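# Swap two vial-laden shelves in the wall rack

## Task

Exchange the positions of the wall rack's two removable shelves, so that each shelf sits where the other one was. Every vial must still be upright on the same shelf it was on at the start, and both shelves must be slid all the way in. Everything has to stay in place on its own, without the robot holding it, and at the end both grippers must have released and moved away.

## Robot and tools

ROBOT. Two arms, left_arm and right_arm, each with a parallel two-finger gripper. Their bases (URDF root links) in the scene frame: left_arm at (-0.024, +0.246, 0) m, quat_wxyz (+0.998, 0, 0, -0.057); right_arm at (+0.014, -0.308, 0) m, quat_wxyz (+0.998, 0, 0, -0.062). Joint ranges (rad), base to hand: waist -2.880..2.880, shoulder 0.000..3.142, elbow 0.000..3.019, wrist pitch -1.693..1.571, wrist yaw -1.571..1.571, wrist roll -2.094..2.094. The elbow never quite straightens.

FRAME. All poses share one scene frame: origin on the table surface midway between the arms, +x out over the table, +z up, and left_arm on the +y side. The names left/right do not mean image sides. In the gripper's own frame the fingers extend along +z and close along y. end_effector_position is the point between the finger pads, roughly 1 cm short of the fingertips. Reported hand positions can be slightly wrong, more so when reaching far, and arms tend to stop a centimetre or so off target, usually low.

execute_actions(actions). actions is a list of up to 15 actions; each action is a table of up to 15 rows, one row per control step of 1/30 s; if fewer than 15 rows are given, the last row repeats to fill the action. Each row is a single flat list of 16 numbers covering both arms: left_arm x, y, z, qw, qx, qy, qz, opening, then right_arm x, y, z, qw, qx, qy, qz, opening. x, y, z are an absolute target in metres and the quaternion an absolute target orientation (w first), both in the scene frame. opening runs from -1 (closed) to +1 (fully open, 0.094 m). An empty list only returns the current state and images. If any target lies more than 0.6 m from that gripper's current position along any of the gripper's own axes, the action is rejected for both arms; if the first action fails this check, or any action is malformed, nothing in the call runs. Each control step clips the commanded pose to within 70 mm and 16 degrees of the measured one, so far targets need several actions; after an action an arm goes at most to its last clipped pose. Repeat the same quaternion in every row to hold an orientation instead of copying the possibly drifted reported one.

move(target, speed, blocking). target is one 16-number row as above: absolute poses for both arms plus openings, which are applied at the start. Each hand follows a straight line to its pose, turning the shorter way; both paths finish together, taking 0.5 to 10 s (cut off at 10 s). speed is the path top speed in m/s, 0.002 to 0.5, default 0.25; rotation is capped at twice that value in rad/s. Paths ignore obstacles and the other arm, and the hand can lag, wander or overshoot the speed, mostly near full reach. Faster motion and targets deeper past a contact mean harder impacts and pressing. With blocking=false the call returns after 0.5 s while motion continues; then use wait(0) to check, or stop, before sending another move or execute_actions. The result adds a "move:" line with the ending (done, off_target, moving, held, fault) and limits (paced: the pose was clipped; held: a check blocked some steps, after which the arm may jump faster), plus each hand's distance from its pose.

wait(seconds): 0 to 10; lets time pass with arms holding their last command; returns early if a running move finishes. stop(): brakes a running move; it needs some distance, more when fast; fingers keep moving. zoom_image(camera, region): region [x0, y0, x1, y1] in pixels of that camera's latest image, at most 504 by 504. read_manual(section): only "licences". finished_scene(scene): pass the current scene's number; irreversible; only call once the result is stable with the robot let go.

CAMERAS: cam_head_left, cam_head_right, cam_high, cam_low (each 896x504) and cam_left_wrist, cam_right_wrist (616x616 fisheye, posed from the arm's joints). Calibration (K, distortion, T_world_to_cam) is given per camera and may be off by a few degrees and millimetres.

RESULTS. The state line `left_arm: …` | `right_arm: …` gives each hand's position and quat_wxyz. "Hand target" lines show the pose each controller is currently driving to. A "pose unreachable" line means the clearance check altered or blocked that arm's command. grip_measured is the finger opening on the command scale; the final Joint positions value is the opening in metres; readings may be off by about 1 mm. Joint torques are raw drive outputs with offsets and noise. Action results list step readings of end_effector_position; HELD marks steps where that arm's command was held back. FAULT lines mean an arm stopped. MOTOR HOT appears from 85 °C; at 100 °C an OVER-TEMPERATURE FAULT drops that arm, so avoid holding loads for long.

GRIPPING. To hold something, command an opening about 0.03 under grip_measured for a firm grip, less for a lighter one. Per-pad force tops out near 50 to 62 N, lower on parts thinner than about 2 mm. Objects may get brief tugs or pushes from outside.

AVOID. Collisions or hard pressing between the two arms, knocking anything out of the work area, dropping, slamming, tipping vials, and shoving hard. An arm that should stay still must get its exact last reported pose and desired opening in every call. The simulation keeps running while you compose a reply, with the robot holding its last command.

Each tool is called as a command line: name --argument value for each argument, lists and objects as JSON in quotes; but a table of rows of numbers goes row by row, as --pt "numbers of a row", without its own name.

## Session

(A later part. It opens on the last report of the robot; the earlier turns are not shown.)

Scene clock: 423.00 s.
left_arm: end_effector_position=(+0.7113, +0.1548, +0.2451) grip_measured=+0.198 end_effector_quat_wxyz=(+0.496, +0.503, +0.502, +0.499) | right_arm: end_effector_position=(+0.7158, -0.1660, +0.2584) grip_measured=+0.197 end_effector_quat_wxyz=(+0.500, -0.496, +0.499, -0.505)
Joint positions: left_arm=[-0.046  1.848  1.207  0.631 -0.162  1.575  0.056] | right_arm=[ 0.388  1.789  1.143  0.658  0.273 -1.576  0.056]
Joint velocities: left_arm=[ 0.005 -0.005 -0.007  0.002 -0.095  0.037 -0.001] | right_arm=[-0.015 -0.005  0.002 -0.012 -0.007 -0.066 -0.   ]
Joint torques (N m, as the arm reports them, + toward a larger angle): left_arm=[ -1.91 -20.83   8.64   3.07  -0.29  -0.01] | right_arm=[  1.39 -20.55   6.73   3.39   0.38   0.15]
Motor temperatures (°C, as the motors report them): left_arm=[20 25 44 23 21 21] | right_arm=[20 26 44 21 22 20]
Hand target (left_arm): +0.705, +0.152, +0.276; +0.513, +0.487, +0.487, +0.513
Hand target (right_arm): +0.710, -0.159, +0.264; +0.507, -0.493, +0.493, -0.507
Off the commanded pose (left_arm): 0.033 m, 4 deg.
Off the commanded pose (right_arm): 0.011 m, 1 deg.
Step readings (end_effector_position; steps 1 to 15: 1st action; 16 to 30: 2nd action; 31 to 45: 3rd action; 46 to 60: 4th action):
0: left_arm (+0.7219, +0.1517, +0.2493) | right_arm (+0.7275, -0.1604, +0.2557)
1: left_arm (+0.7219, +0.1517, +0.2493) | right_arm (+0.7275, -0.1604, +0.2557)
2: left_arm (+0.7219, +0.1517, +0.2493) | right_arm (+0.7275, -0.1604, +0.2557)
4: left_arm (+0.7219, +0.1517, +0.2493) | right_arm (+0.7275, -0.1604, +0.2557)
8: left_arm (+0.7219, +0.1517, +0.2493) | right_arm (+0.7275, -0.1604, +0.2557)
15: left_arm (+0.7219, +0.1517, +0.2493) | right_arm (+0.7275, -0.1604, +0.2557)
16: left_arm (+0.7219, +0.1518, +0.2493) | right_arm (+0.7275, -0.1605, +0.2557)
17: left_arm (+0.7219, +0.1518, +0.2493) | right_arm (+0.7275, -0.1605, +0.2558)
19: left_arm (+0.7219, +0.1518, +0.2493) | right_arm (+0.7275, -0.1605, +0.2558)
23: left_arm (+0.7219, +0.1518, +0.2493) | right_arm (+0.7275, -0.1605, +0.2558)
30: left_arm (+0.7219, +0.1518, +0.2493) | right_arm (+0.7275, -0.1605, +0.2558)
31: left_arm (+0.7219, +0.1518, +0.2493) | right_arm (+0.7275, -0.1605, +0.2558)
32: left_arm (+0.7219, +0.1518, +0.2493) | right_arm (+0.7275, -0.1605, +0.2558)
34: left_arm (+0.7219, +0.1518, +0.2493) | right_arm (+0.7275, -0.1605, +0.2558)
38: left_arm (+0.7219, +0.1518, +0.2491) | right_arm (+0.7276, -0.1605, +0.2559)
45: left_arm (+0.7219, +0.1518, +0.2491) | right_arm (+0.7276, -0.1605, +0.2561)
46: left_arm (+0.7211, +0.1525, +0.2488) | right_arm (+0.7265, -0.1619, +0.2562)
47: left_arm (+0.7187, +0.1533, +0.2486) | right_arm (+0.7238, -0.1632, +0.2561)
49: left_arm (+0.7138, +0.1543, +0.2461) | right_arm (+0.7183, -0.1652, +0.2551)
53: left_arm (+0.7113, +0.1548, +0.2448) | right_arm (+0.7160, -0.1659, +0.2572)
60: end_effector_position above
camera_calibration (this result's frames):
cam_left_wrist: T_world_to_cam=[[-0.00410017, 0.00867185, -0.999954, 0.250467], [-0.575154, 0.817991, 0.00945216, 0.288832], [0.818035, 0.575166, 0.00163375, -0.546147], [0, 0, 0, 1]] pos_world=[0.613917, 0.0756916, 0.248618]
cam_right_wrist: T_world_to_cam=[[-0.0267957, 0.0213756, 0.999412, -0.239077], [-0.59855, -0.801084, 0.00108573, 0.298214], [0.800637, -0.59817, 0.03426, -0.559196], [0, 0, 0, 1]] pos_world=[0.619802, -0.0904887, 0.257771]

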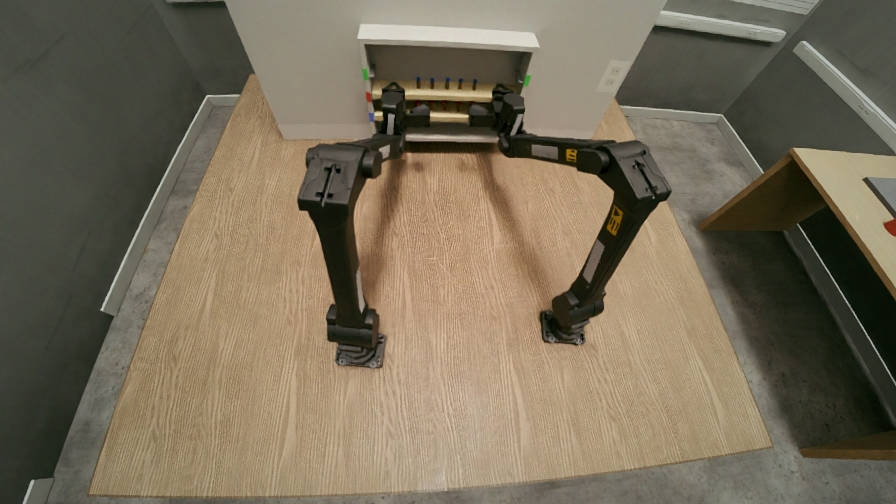

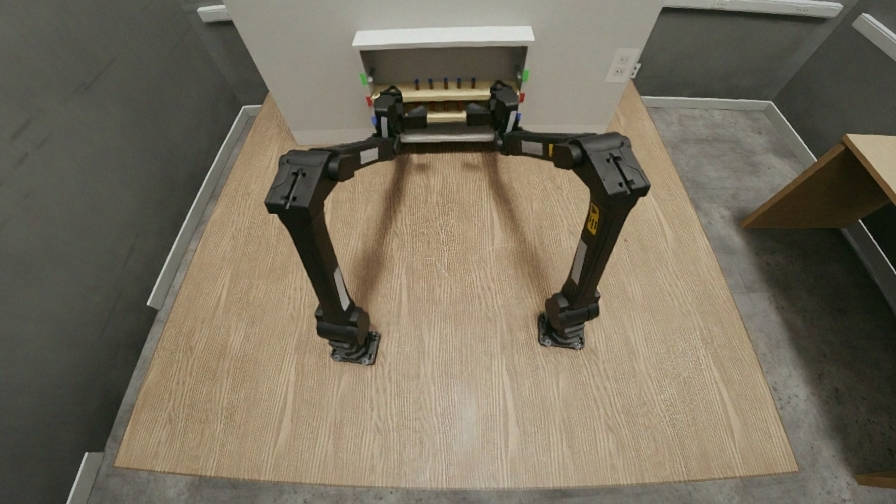

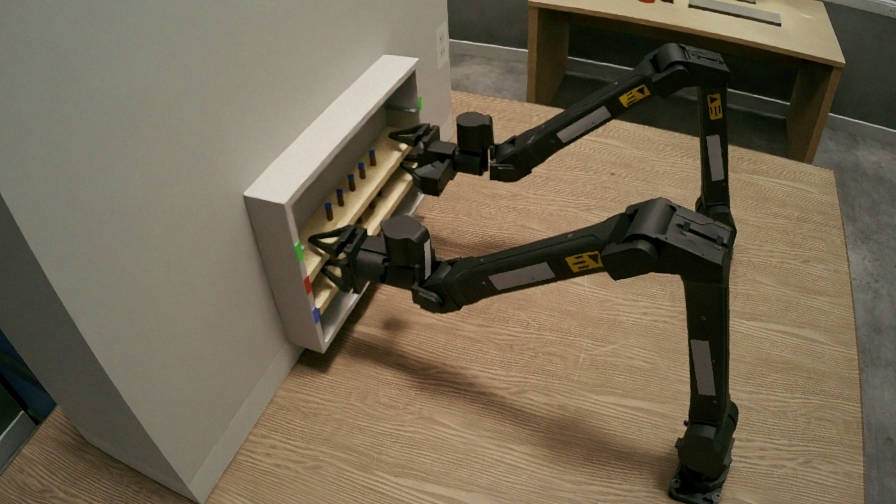

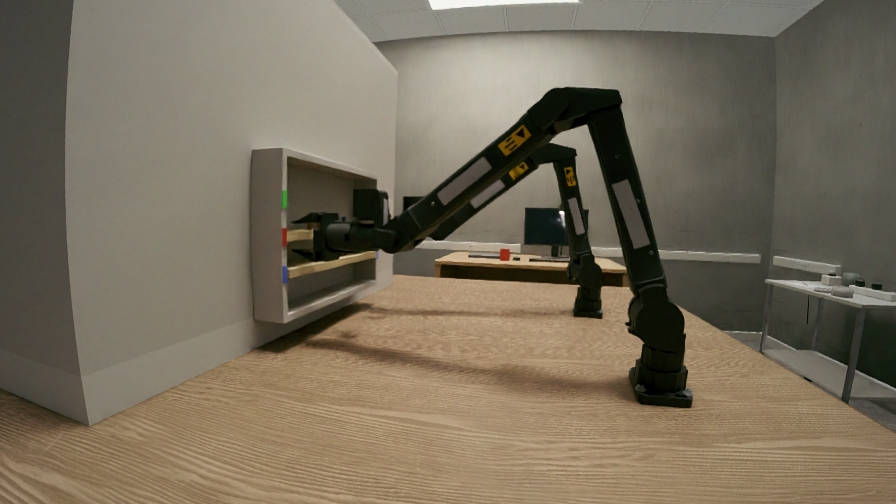

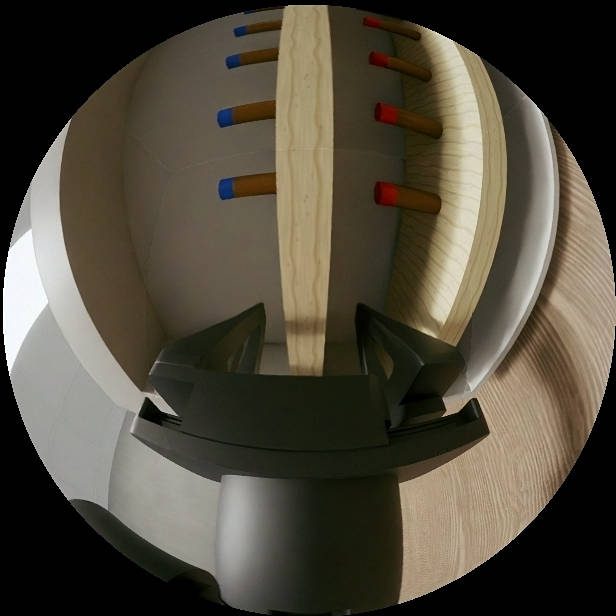

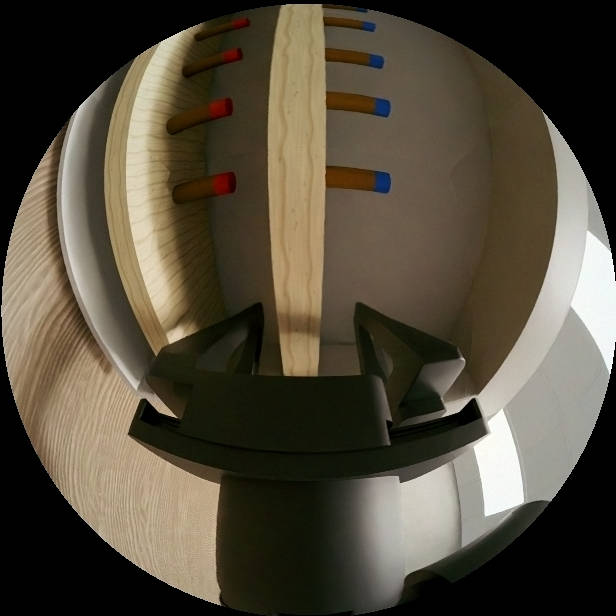

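execute_actions --actions '[[[0.680,0.152,0.279,0.513,0.487,0.487,0.513,0.2,0.685,-0.158,0.261,0.506,-0.494,0.494,-0.506,0.2]],[[0.650,0.152,0.277,0.513,0.487,0.487,0.513,0.2,0.655,-0.158,0.260,0.506,-0.494,0.494,-0.506,0.2]],[[0.652,0.152,0.225,0.503,0.497,0.497,0.503,0.1,0.657,-0.158,0.230,0.503,-0.497,0.497,-0.503,0.1]],[[0.652,0.152,0.195,0.502,0.498,0.498,0.502,0.1,0.657,-0.158,0.200,0.502,-0.498,0.498,-0.502,0.1]],[[0.655,0.153,0.176,0.502,0.498,0.498,0.502,0.1,0.660,-0.160,0.182,0.502,-0.498,0.498,-0.502,0.1]],[[0.680,0.155,0.186,0.505,0.495,0.495,0.505,0.1,0.685,-0.164,0.196,0.507,-0.493,0.493,-0.507,0.1]]]'

Scene clock: 434.83 s.
left_arm: end_effector_position=(+0.6624, +0.1527, +0.1748) grip_measured=+0.102 end_effector_quat_wxyz=(+0.498, +0.504, +0.499, +0.498) | right_arm: end_effector_position=(+0.6673, -0.1621, +0.1823) grip_measured=+0.103 end_effector_quat_wxyz=(+0.500, -0.503, +0.497, -0.500)
Joint positions: left_arm=[-0.063  1.885  1.011  0.866 -0.172  1.575  0.052] | right_arm=[ 0.416  1.836  0.951  0.885  0.286 -1.576  0.052]
Joint velocities: left_arm=[-0.015 -0.015  0.017 -0.012 -0.022 -0.022 -0.   ] | right_arm=[-0.005  0.015 -0.002 -0.012 -0.007 -0.066 -0.001]
Joint torques (N m, as the arm reports them, + toward a larger angle): left_arm=[ -0.98 -15.95  11.69   1.67   0.03  -0.07] | right_arm=[ -0.25 -16.81   9.81   2.31  -0.04   0.12]
Motor temperatures (°C, as the motors report them): left_arm=[20 25 40 23 21 21] | right_arm=[20 26 39 21 22 20]
Hand target (left_arm): +0.679, +0.155, +0.186; +0.505, +0.495, +0.495, +0.505
Hand target (right_arm): +0.684, -0.164, +0.196; +0.507, -0.493, +0.493, -0.507
Off the commanded pose (left_arm): 0.021 m, 2 deg.
Off the commanded pose (right_arm): 0.022 m, 2 deg.
Step readings (end_effector_position; steps 1 to 15: 1st action; 16 to 30: 2nd action; 31 to 45: 3rd action; 46 to 60: 4th action; 61 to 75: 5th action; 76 to 90: 6th action):
0: left_arm (+0.7113, +0.1548, +0.2451) | right_arm (+0.7158, -0.1660, +0.2584)
1: left_arm (+0.7091, +0.1557, +0.2443) | right_arm (+0.7134, -0.1671, +0.2572)
2: left_arm (+0.7039, +0.1566, +0.2433) | right_arm (+0.7079, -0.1686, +0.2560)
4: left_arm (+0.6925, +0.1579, +0.2400) | right_arm (+0.6965, -0.1689, +0.2516)
8: left_arm (+0.6855, +0.1572, +0.2465) | right_arm (+0.6900, -0.1641, +0.2535)
15: left_arm (+0.6845, +0.1563, +0.2526) | right_arm (+0.6894, -0.1621, +0.2551)
16: left_arm (+0.6820, +0.1571, +0.2513) | right_arm (+0.6867, -0.1636, +0.2543)
17: left_arm (+0.6760, +0.1580, +0.2500) | right_arm (+0.6804, -0.1654, +0.2528)
19: left_arm (+0.6628, +0.1587, +0.2447) | right_arm (+0.6672, -0.1674, +0.2489)
23: left_arm (+0.6547, +0.1563, +0.2462) | right_arm (+0.6596, -0.1640, +0.2529)
30: left_arm (+0.6541, +0.1551, +0.2499) | right_arm (+0.6589, -0.1627, +0.2554)
31: left_arm (+0.6536, +0.1552, +0.2499) | right_arm (+0.6589, -0.1627, +0.2558)
32: left_arm (+0.6529, +0.1553, +0.2511) | right_arm (+0.6589, -0.1627, +0.2564)
34: left_arm (+0.6516, +0.1556, +0.2466) | right_arm (+0.6596, -0.1625, +0.2523)
38: left_arm (+0.6516, +0.1556, +0.2309) | right_arm (+0.6604, -0.1622, +0.2383)
45: left_arm (+0.6520, +0.1555, +0.2259) | right_arm (+0.6605, -0.1622, +0.2350)
46: left_arm (+0.6518, +0.1555, +0.2256) | right_arm (+0.6602, -0.1623, +0.2346)
47: left_arm (+0.6518, +0.1555, +0.2265) | right_arm (+0.6601, -0.1623, +0.2354)
49: left_arm (+0.6520, +0.1555, +0.2201) | right_arm (+0.6604, -0.1622, +0.2278)
53: left_arm (+0.6523, +0.1555, +0.1991) | right_arm (+0.6606, -0.1622, +0.2055)
60: left_arm (+0.6521, +0.1555, +0.1925) | right_arm (+0.6606, -0.1622, +0.2005)
61: left_arm (+0.6523, +0.1554, +0.1925) | right_arm (+0.6608, -0.1621, +0.2008)
62: left_arm (+0.6526, +0.1554, +0.1932) | right_arm (+0.6610, -0.1620, +0.2015)
64: left_arm (+0.6532, +0.1553, +0.1901) | right_arm (+0.6617, -0.1618, +0.1988)
68: left_arm (+0.6542, +0.1551, +0.1790) | right_arm (+0.6627, -0.1615, +0.1887)
75: left_arm (+0.6544, +0.1551, +0.1763) | right_arm (+0.6628, -0.1615, +0.1874)
76: left_arm (+0.6550, +0.1546, +0.1763) | right_arm (+0.6631, -0.1604, +0.1871)
77: left_arm (+0.6563, +0.1540, +0.1766) | right_arm (+0.6638, -0.1595, +0.1870)
79: left_arm (+0.6598, +0.1531, +0.1767) | right_arm (+0.6657, -0.1597, +0.1860)
83: left_arm (+0.6623, +0.1527, +0.1753) | right_arm (+0.6672, -0.1616, +0.1830)
90: end_effector_position above
camera_calibration (this result's frames):
cam_left_wrist: T_world_to_cam=[[-0.00102139, 0.00826753, -0.999965, 0.178062], [-0.569862, 0.821707, 0.0073758, 0.259343], [0.82174, 0.56985, 0.00387207, -0.506776], [0, 0, 0, 1]] pos_world=[0.56441, 0.0742108, 0.178105]
cam_right_wrist: T_world_to_cam=[[-0.0153843, 0.0243452, 0.999585, -0.171655], [-0.586497, -0.80988, 0.0106983, 0.261177], [0.809805, -0.58609, 0.0267379, -0.51821], [0, 0, 0, 1]] pos_world=[0.570188, -0.0880167, 0.182645]

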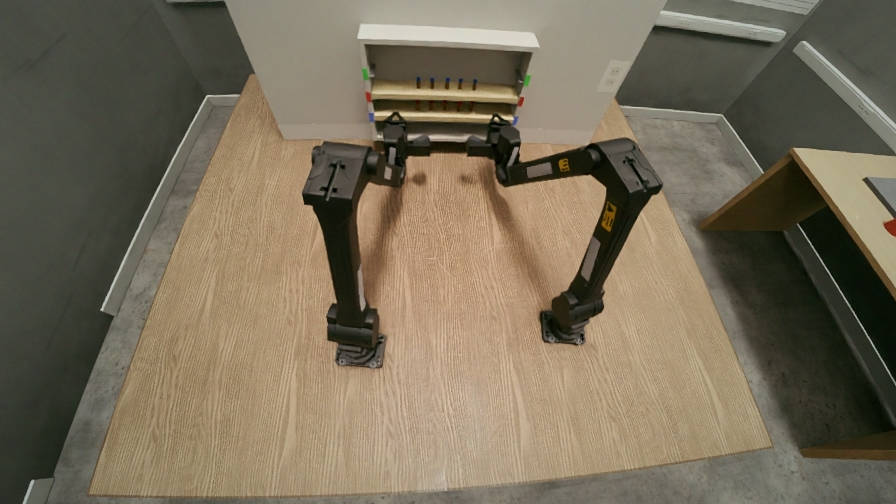

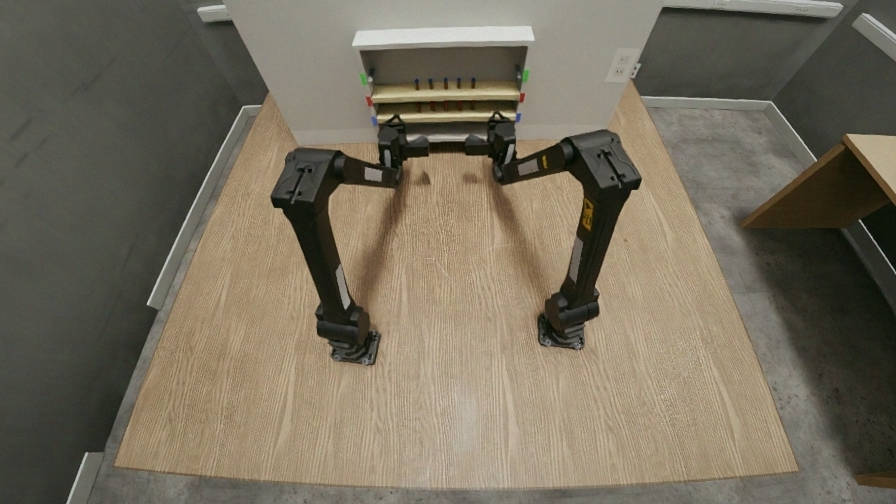

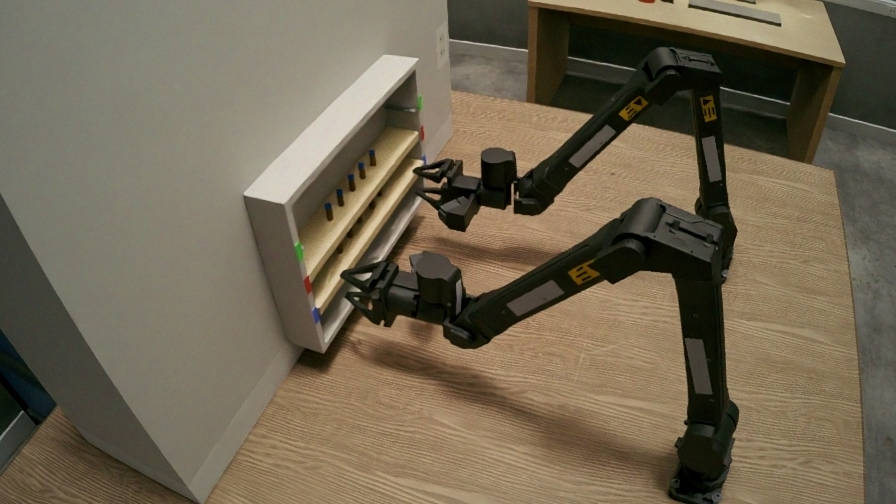

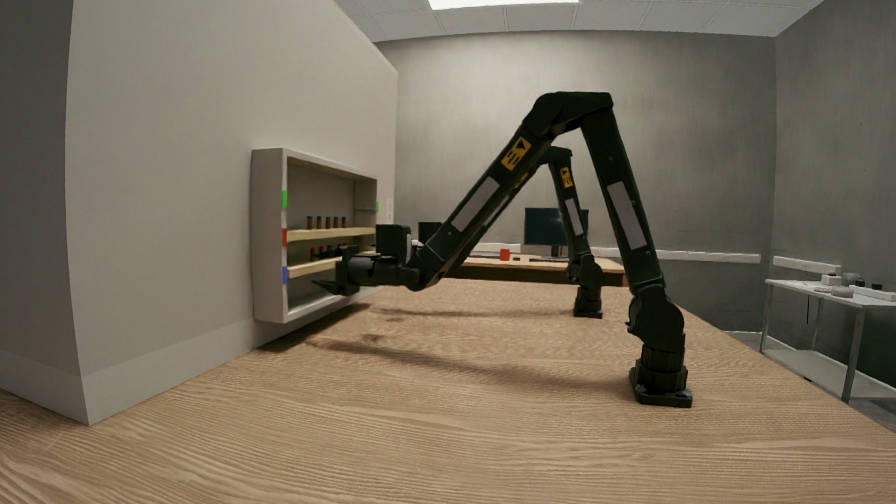

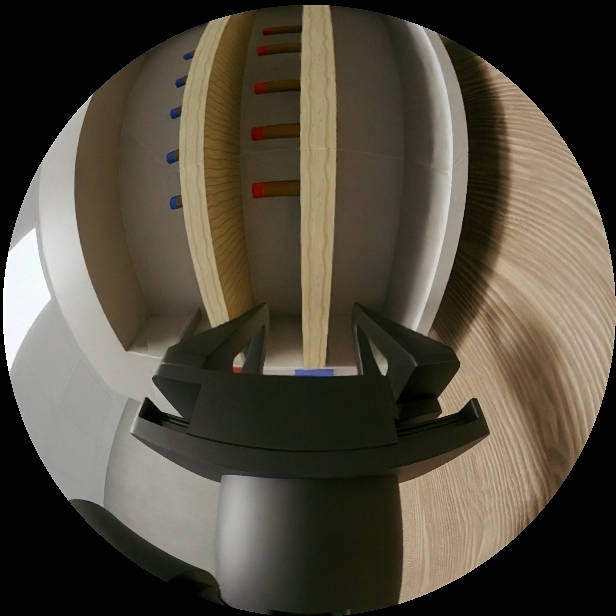

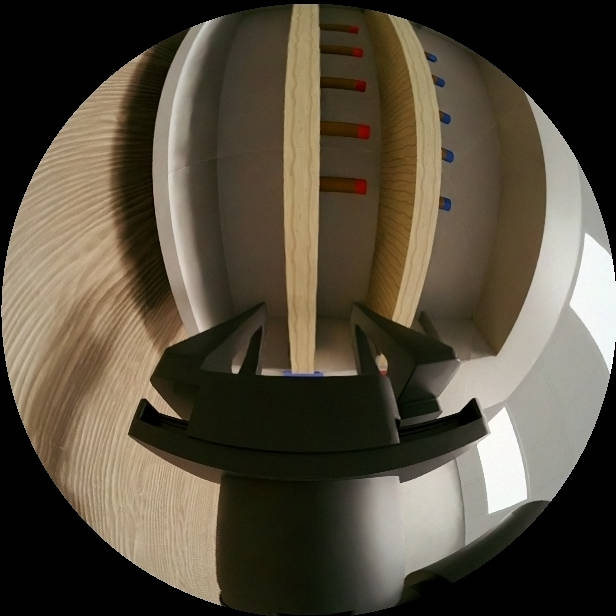

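execute_actions --actions '[[[0.700,0.155,0.186,0.505,0.495,0.495,0.505,0.1,0.705,-0.164,0.195,0.507,-0.493,0.493,-0.507,0.1]],[[0.718,0.155,0.186,0.505,0.495,0.495,0.505,0.1,0.7235,-0.164,0.195,0.507,-0.493,0.493,-0.507,0.1]],[[0.732,0.155,0.186,0.505,0.495,0.495,0.505,0.1,0.7375,-0.164,0.195,0.507,-0.493,0.493,-0.507,0.1]]]'

Scene clock: 441.43 s.
left_arm: end_effector_position=(+0.7147, +0.1523, +0.1778) grip_measured=+0.102 end_effector_quat_wxyz=(+0.501, +0.501, +0.497, +0.501) | right_arm: end_effector_position=(+0.7201, -0.1609, +0.1821) grip_measured=+0.103 end_effector_quat_wxyz=(+0.501, -0.503, +0.497, -0.500)
Joint positions: left_arm=[-0.048  1.978  1.178  0.804 -0.157  1.575  0.052] | right_arm=[ 0.39   1.931  1.112  0.82   0.26  -1.576  0.052]
Joint velocities: left_arm=[-0.015  0.015  0.007  0.002 -0.022 -0.022 -0.   ] | right_arm=[-0.015  0.005 -0.022 -0.012  0.022 -0.007 -0.   ]
Joint torques (N m, as the arm reports them, + toward a larger angle): left_arm=[ -1.07 -17.13  12.48   1.17   0.02  -0.08] | right_arm=[ -0.38 -18.91  10.26   2.29  -0.02   0.15]
Motor temperatures (°C, as the motors report them): left_arm=[20 25 40 23 21 21] | right_arm=[20 26 39 21 22 20]
Hand target (left_arm): +0.731, +0.155, +0.187; +0.505, +0.495, +0.495, +0.505
Hand target (right_arm): +0.736, -0.164, +0.195; +0.507, -0.493, +0.493, -0.507
Off the commanded pose (left_arm): 0.019 m, 1 deg.
Off the commanded pose (right_arm): 0.022 m, 2 deg.
Step readings (end_effector_position; steps 1 to 15: 1st action; 16 to 30: 2nd action; 31 to 45: 3rd action):
0: left_arm (+0.6624, +0.1527, +0.1748) | right_arm (+0.6673, -0.1621, +0.1823)
1: left_arm (+0.6637, +0.1522, +0.1751) | right_arm (+0.6687, -0.1613, +0.1822)
2: left_arm (+0.6672, +0.1517, +0.1758) | right_arm (+0.6722, -0.1604, +0.1822)
4: left_arm (+0.6759, +0.1511, +0.1777) | right_arm (+0.6809, -0.1597, +0.1830)
8: left_arm (+0.6835, +0.1525, +0.1793) | right_arm (+0.6885, -0.1613, +0.1832)
15: left_arm (+0.6836, +0.1534, +0.1789) | right_arm (+0.6887, -0.1623, +0.1830)
16: left_arm (+0.6848, +0.1527, +0.1785) | right_arm (+0.6899, -0.1615, +0.1827)
17: left_arm (+0.6878, +0.1522, +0.1787) | right_arm (+0.6930, -0.1604, +0.1826)
19: left_arm (+0.6951, +0.1516, +0.1794) | right_arm (+0.7004, -0.1593, +0.1835)
23: left_arm (+0.7011, +0.1520, +0.1785) | right_arm (+0.7065, -0.1604, +0.1828)
30: left_arm (+0.7012, +0.1526, +0.1776) | right_arm (+0.7067, -0.1612, +0.1824)
31: left_arm (+0.7021, +0.1521, +0.1775) | right_arm (+0.7076, -0.1607, +0.1823)
32: left_arm (+0.7045, +0.1518, +0.1775) | right_arm (+0.7099, -0.1600, +0.1823)
34: left_arm (+0.7101, +0.1513, +0.1784) | right_arm (+0.7155, -0.1594, +0.1828)
38: left_arm (+0.7146, +0.1520, +0.1784) | right_arm (+0.7200, -0.1601, +0.1824)
45: end_effector_position above
camera_calibration (this result's frames):
cam_left_wrist: T_world_to_cam=[[0.00987624, 0.00638513, -0.999931, 0.173594], [-0.570214, 0.821496, -0.00038623, 0.291091], [0.821437, 0.570178, 0.0117542, -0.55081], [0, 0, 0, 1]] pos_world=[0.616726, 0.073821, 0.180169]
cam_right_wrist: T_world_to_cam=[[-0.0164958, 0.0240334, 0.999575, -0.169858], [-0.5862, -0.810107, 0.00980398, 0.293017], [0.809999, -0.585789, 0.0274518, -0.560477], [0, 0, 0, 1]] pos_world=[0.62295, -0.0868639, 0.182299]

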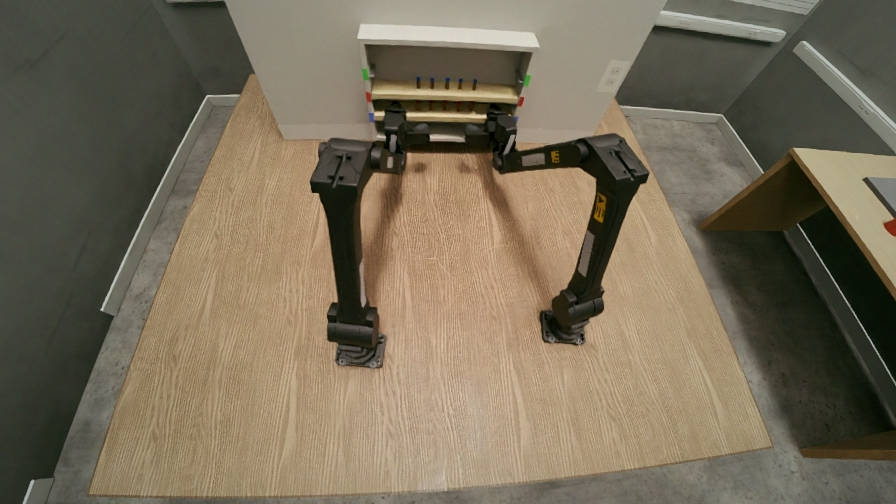

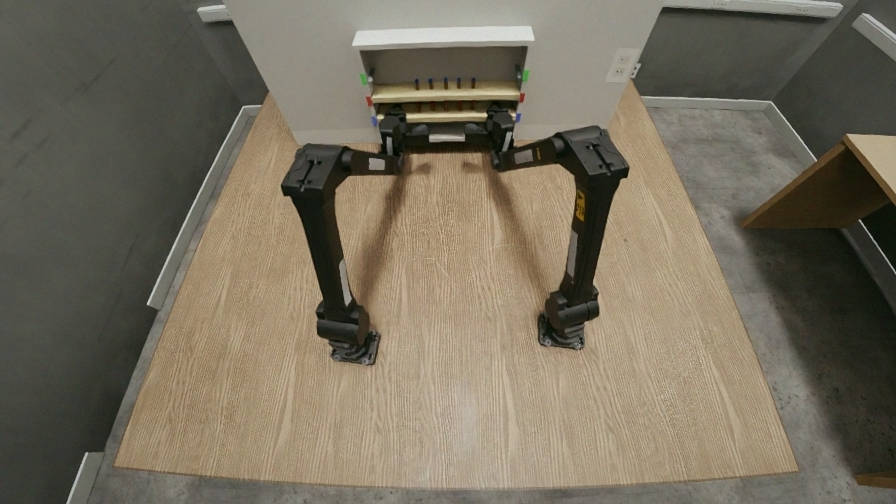

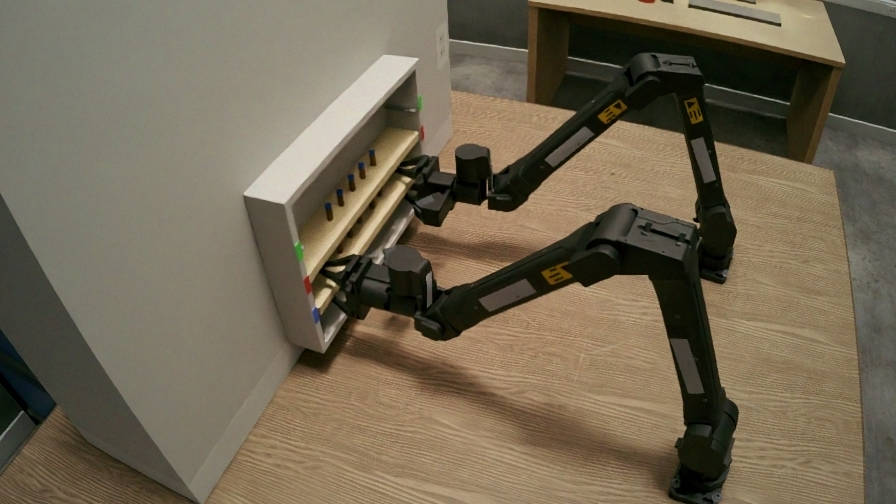

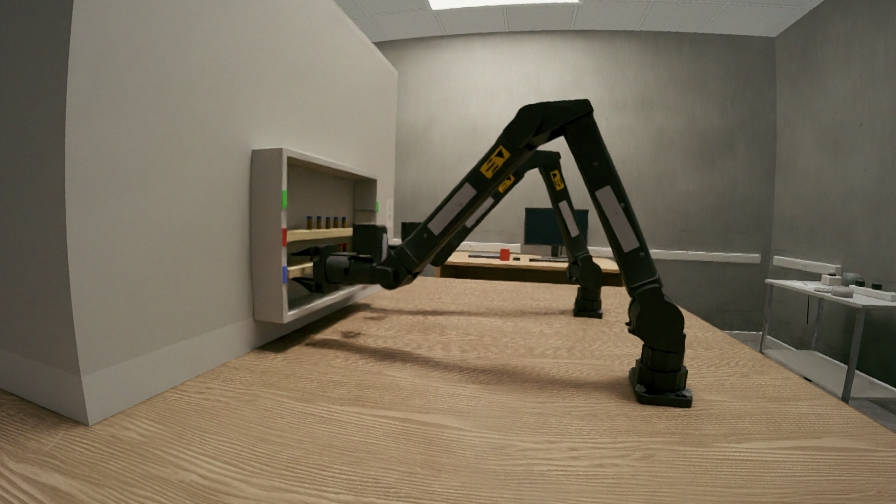

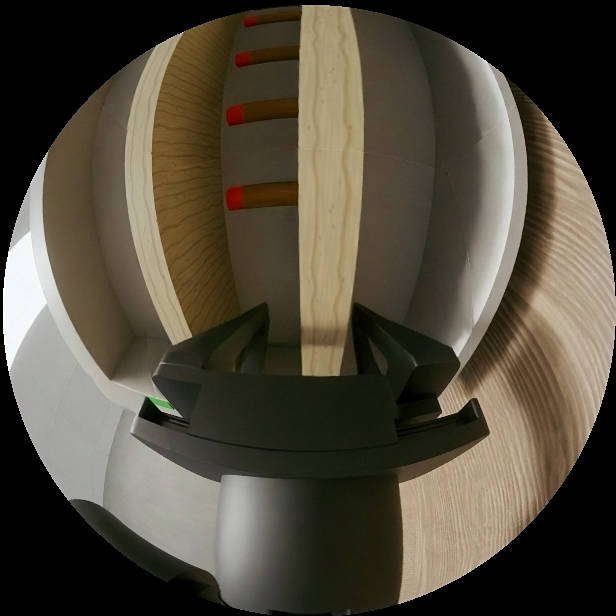

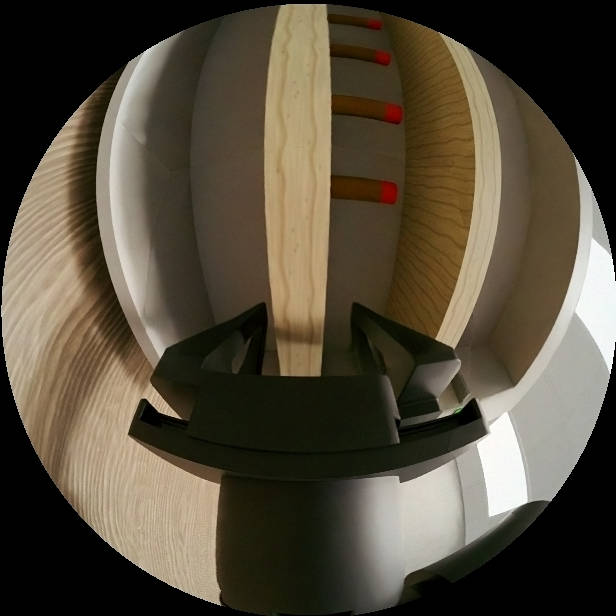

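execute_actions --actions '[[[0.7325,0.155,0.1805,0.5035,0.4965,0.4965,0.5035,-0.3,0.738,-0.164,0.191,0.506,-0.494,0.494,-0.506,-0.3]]]'

Scene clock: 451.00 s.
left_arm: end_effector_position=(+0.7151, +0.1522, +0.1709) grip_measured=-0.298 end_effector_quat_wxyz=(+0.498, +0.504, +0.499, +0.499) | right_arm: end_effector_position=(+0.7205, -0.1608, +0.1773) grip_measured=-0.297 end_effector_quat_wxyz=(+0.499, -0.505, +0.498, -0.499)
Joint positions: left_arm=[-0.048  1.988  1.178  0.804 -0.157  1.575  0.033] | right_arm=[ 0.39   1.938  1.112  0.82   0.26  -1.576  0.033]
Joint velocities: left_arm=[ 0.005 -0.005 -0.002 -0.007 -0.051  0.051  0.   ] | right_arm=[ 0.005 -0.005  0.022  0.002  0.007 -0.037 -0.   ]
Joint torques (N m, as the arm reports them, + toward a larger angle): left_arm=[ -1.02 -16.93  12.33   1.25   0.03  -0.09] | right_arm=[ -0.35 -18.84  10.24   2.35  -0.03   0.15]
Motor temperatures (°C, as the motors report them): left_arm=[20 25 40 23 21 21] | right_arm=[20 26 40 21 22 20]
Hand target (left_arm): +0.731, +0.155, +0.181; +0.503, +0.497, +0.497, +0.504
Hand target (right_arm): +0.736, -0.164, +0.191; +0.506, -0.494, +0.494, -0.506
Off the commanded pose (left_arm): 0.020 m, 1 deg.
Off the commanded pose (right_arm): 0.022 m, 2 deg.
Step readings (end_effector_position):
0: left_arm (+0.7147, +0.1523, +0.1778) | right_arm (+0.7201, -0.1609, +0.1821)
1: left_arm (+0.7147, +0.1522, +0.1775) | right_arm (+0.7202, -0.1609, +0.1818)
2: left_arm (+0.7147, +0.1522, +0.1770) | right_arm (+0.7202, -0.1609, +0.1813)
4: left_arm (+0.7148, +0.1522, +0.1753) | right_arm (+0.7203, -0.1608, +0.1802)
8: left_arm (+0.7150, +0.1522, +0.1720) | right_arm (+0.7204, -0.1608, +0.1776)
15: end_effector_position above
camera_calibration (this result's frames):
cam_left_wrist: T_world_to_cam=[[0.000466014, 0.00791313, -0.999969, 0.173203], [-0.569873, 0.821709, 0.00623692, 0.290024], [0.821733, 0.569852, 0.0048924, -0.549981], [0, 0, 0, 1]] pos_world=[0.617134, 0.0737216, 0.17408]
cam_right_wrist: T_world_to_cam=[[-0.00987545, 0.0258453, 0.999617, -0.169548], [-0.586117, -0.810085, 0.0151545, 0.292322], [0.810166, -0.585743, 0.0231483, -0.559907], [0, 0, 0, 1]] pos_world=[0.623279, -0.086774, 0.178014]

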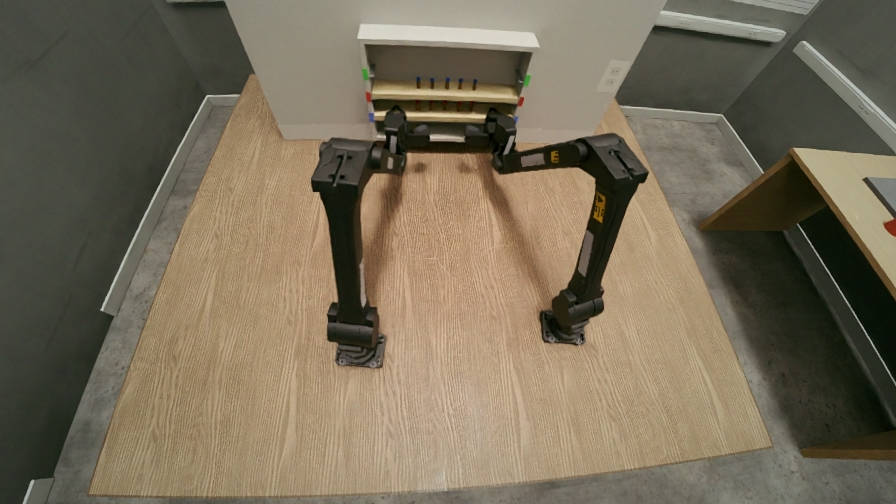

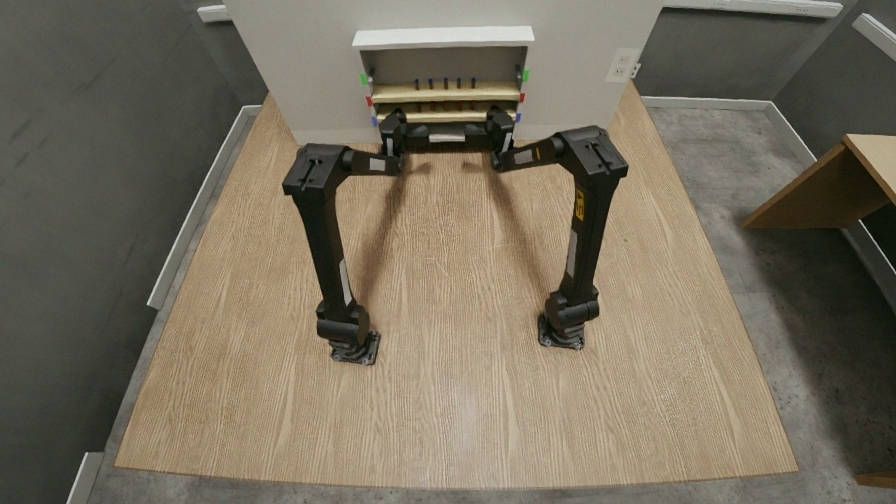

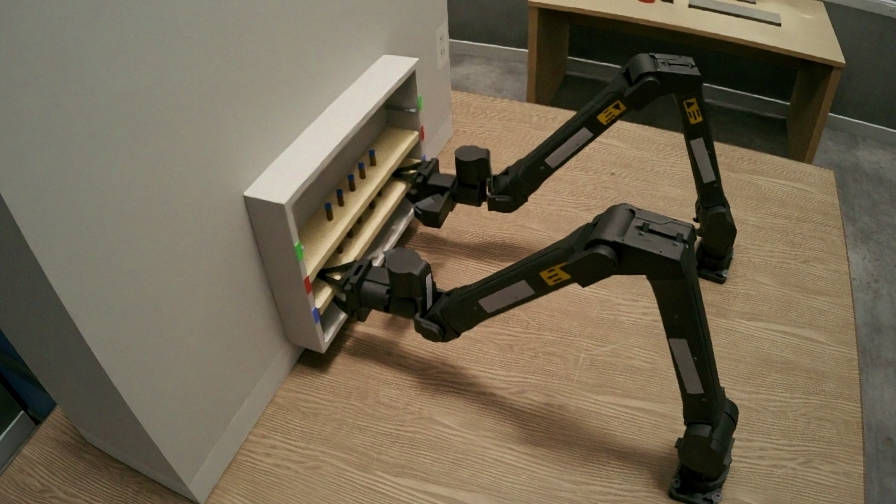

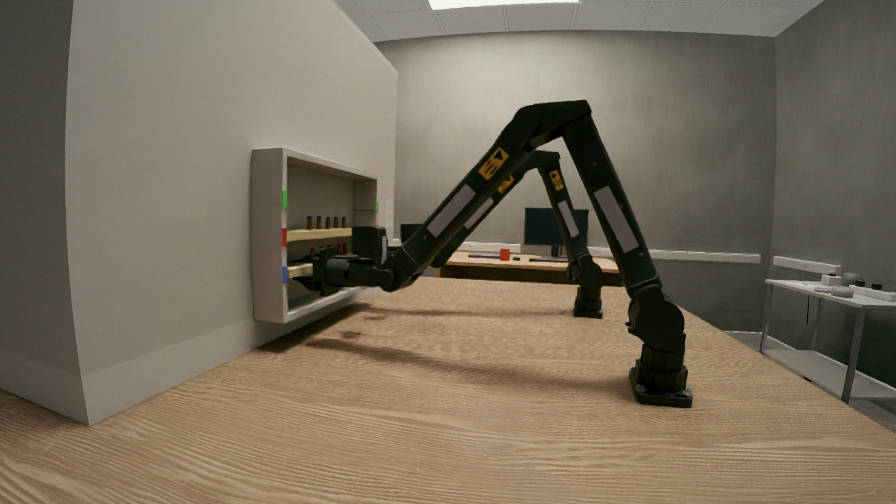

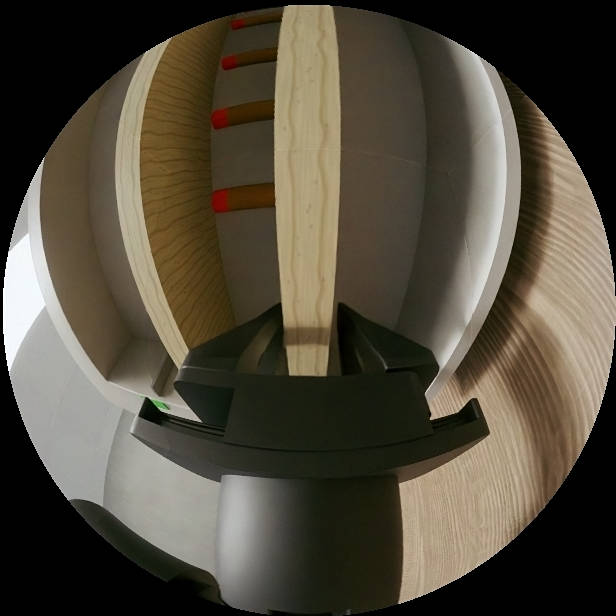

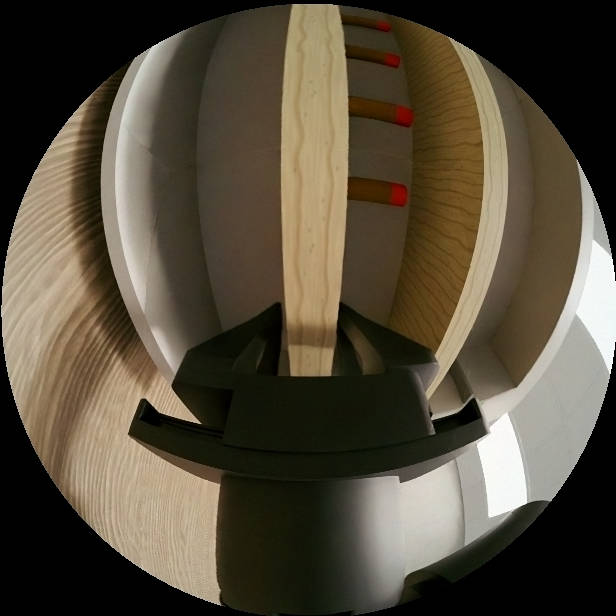

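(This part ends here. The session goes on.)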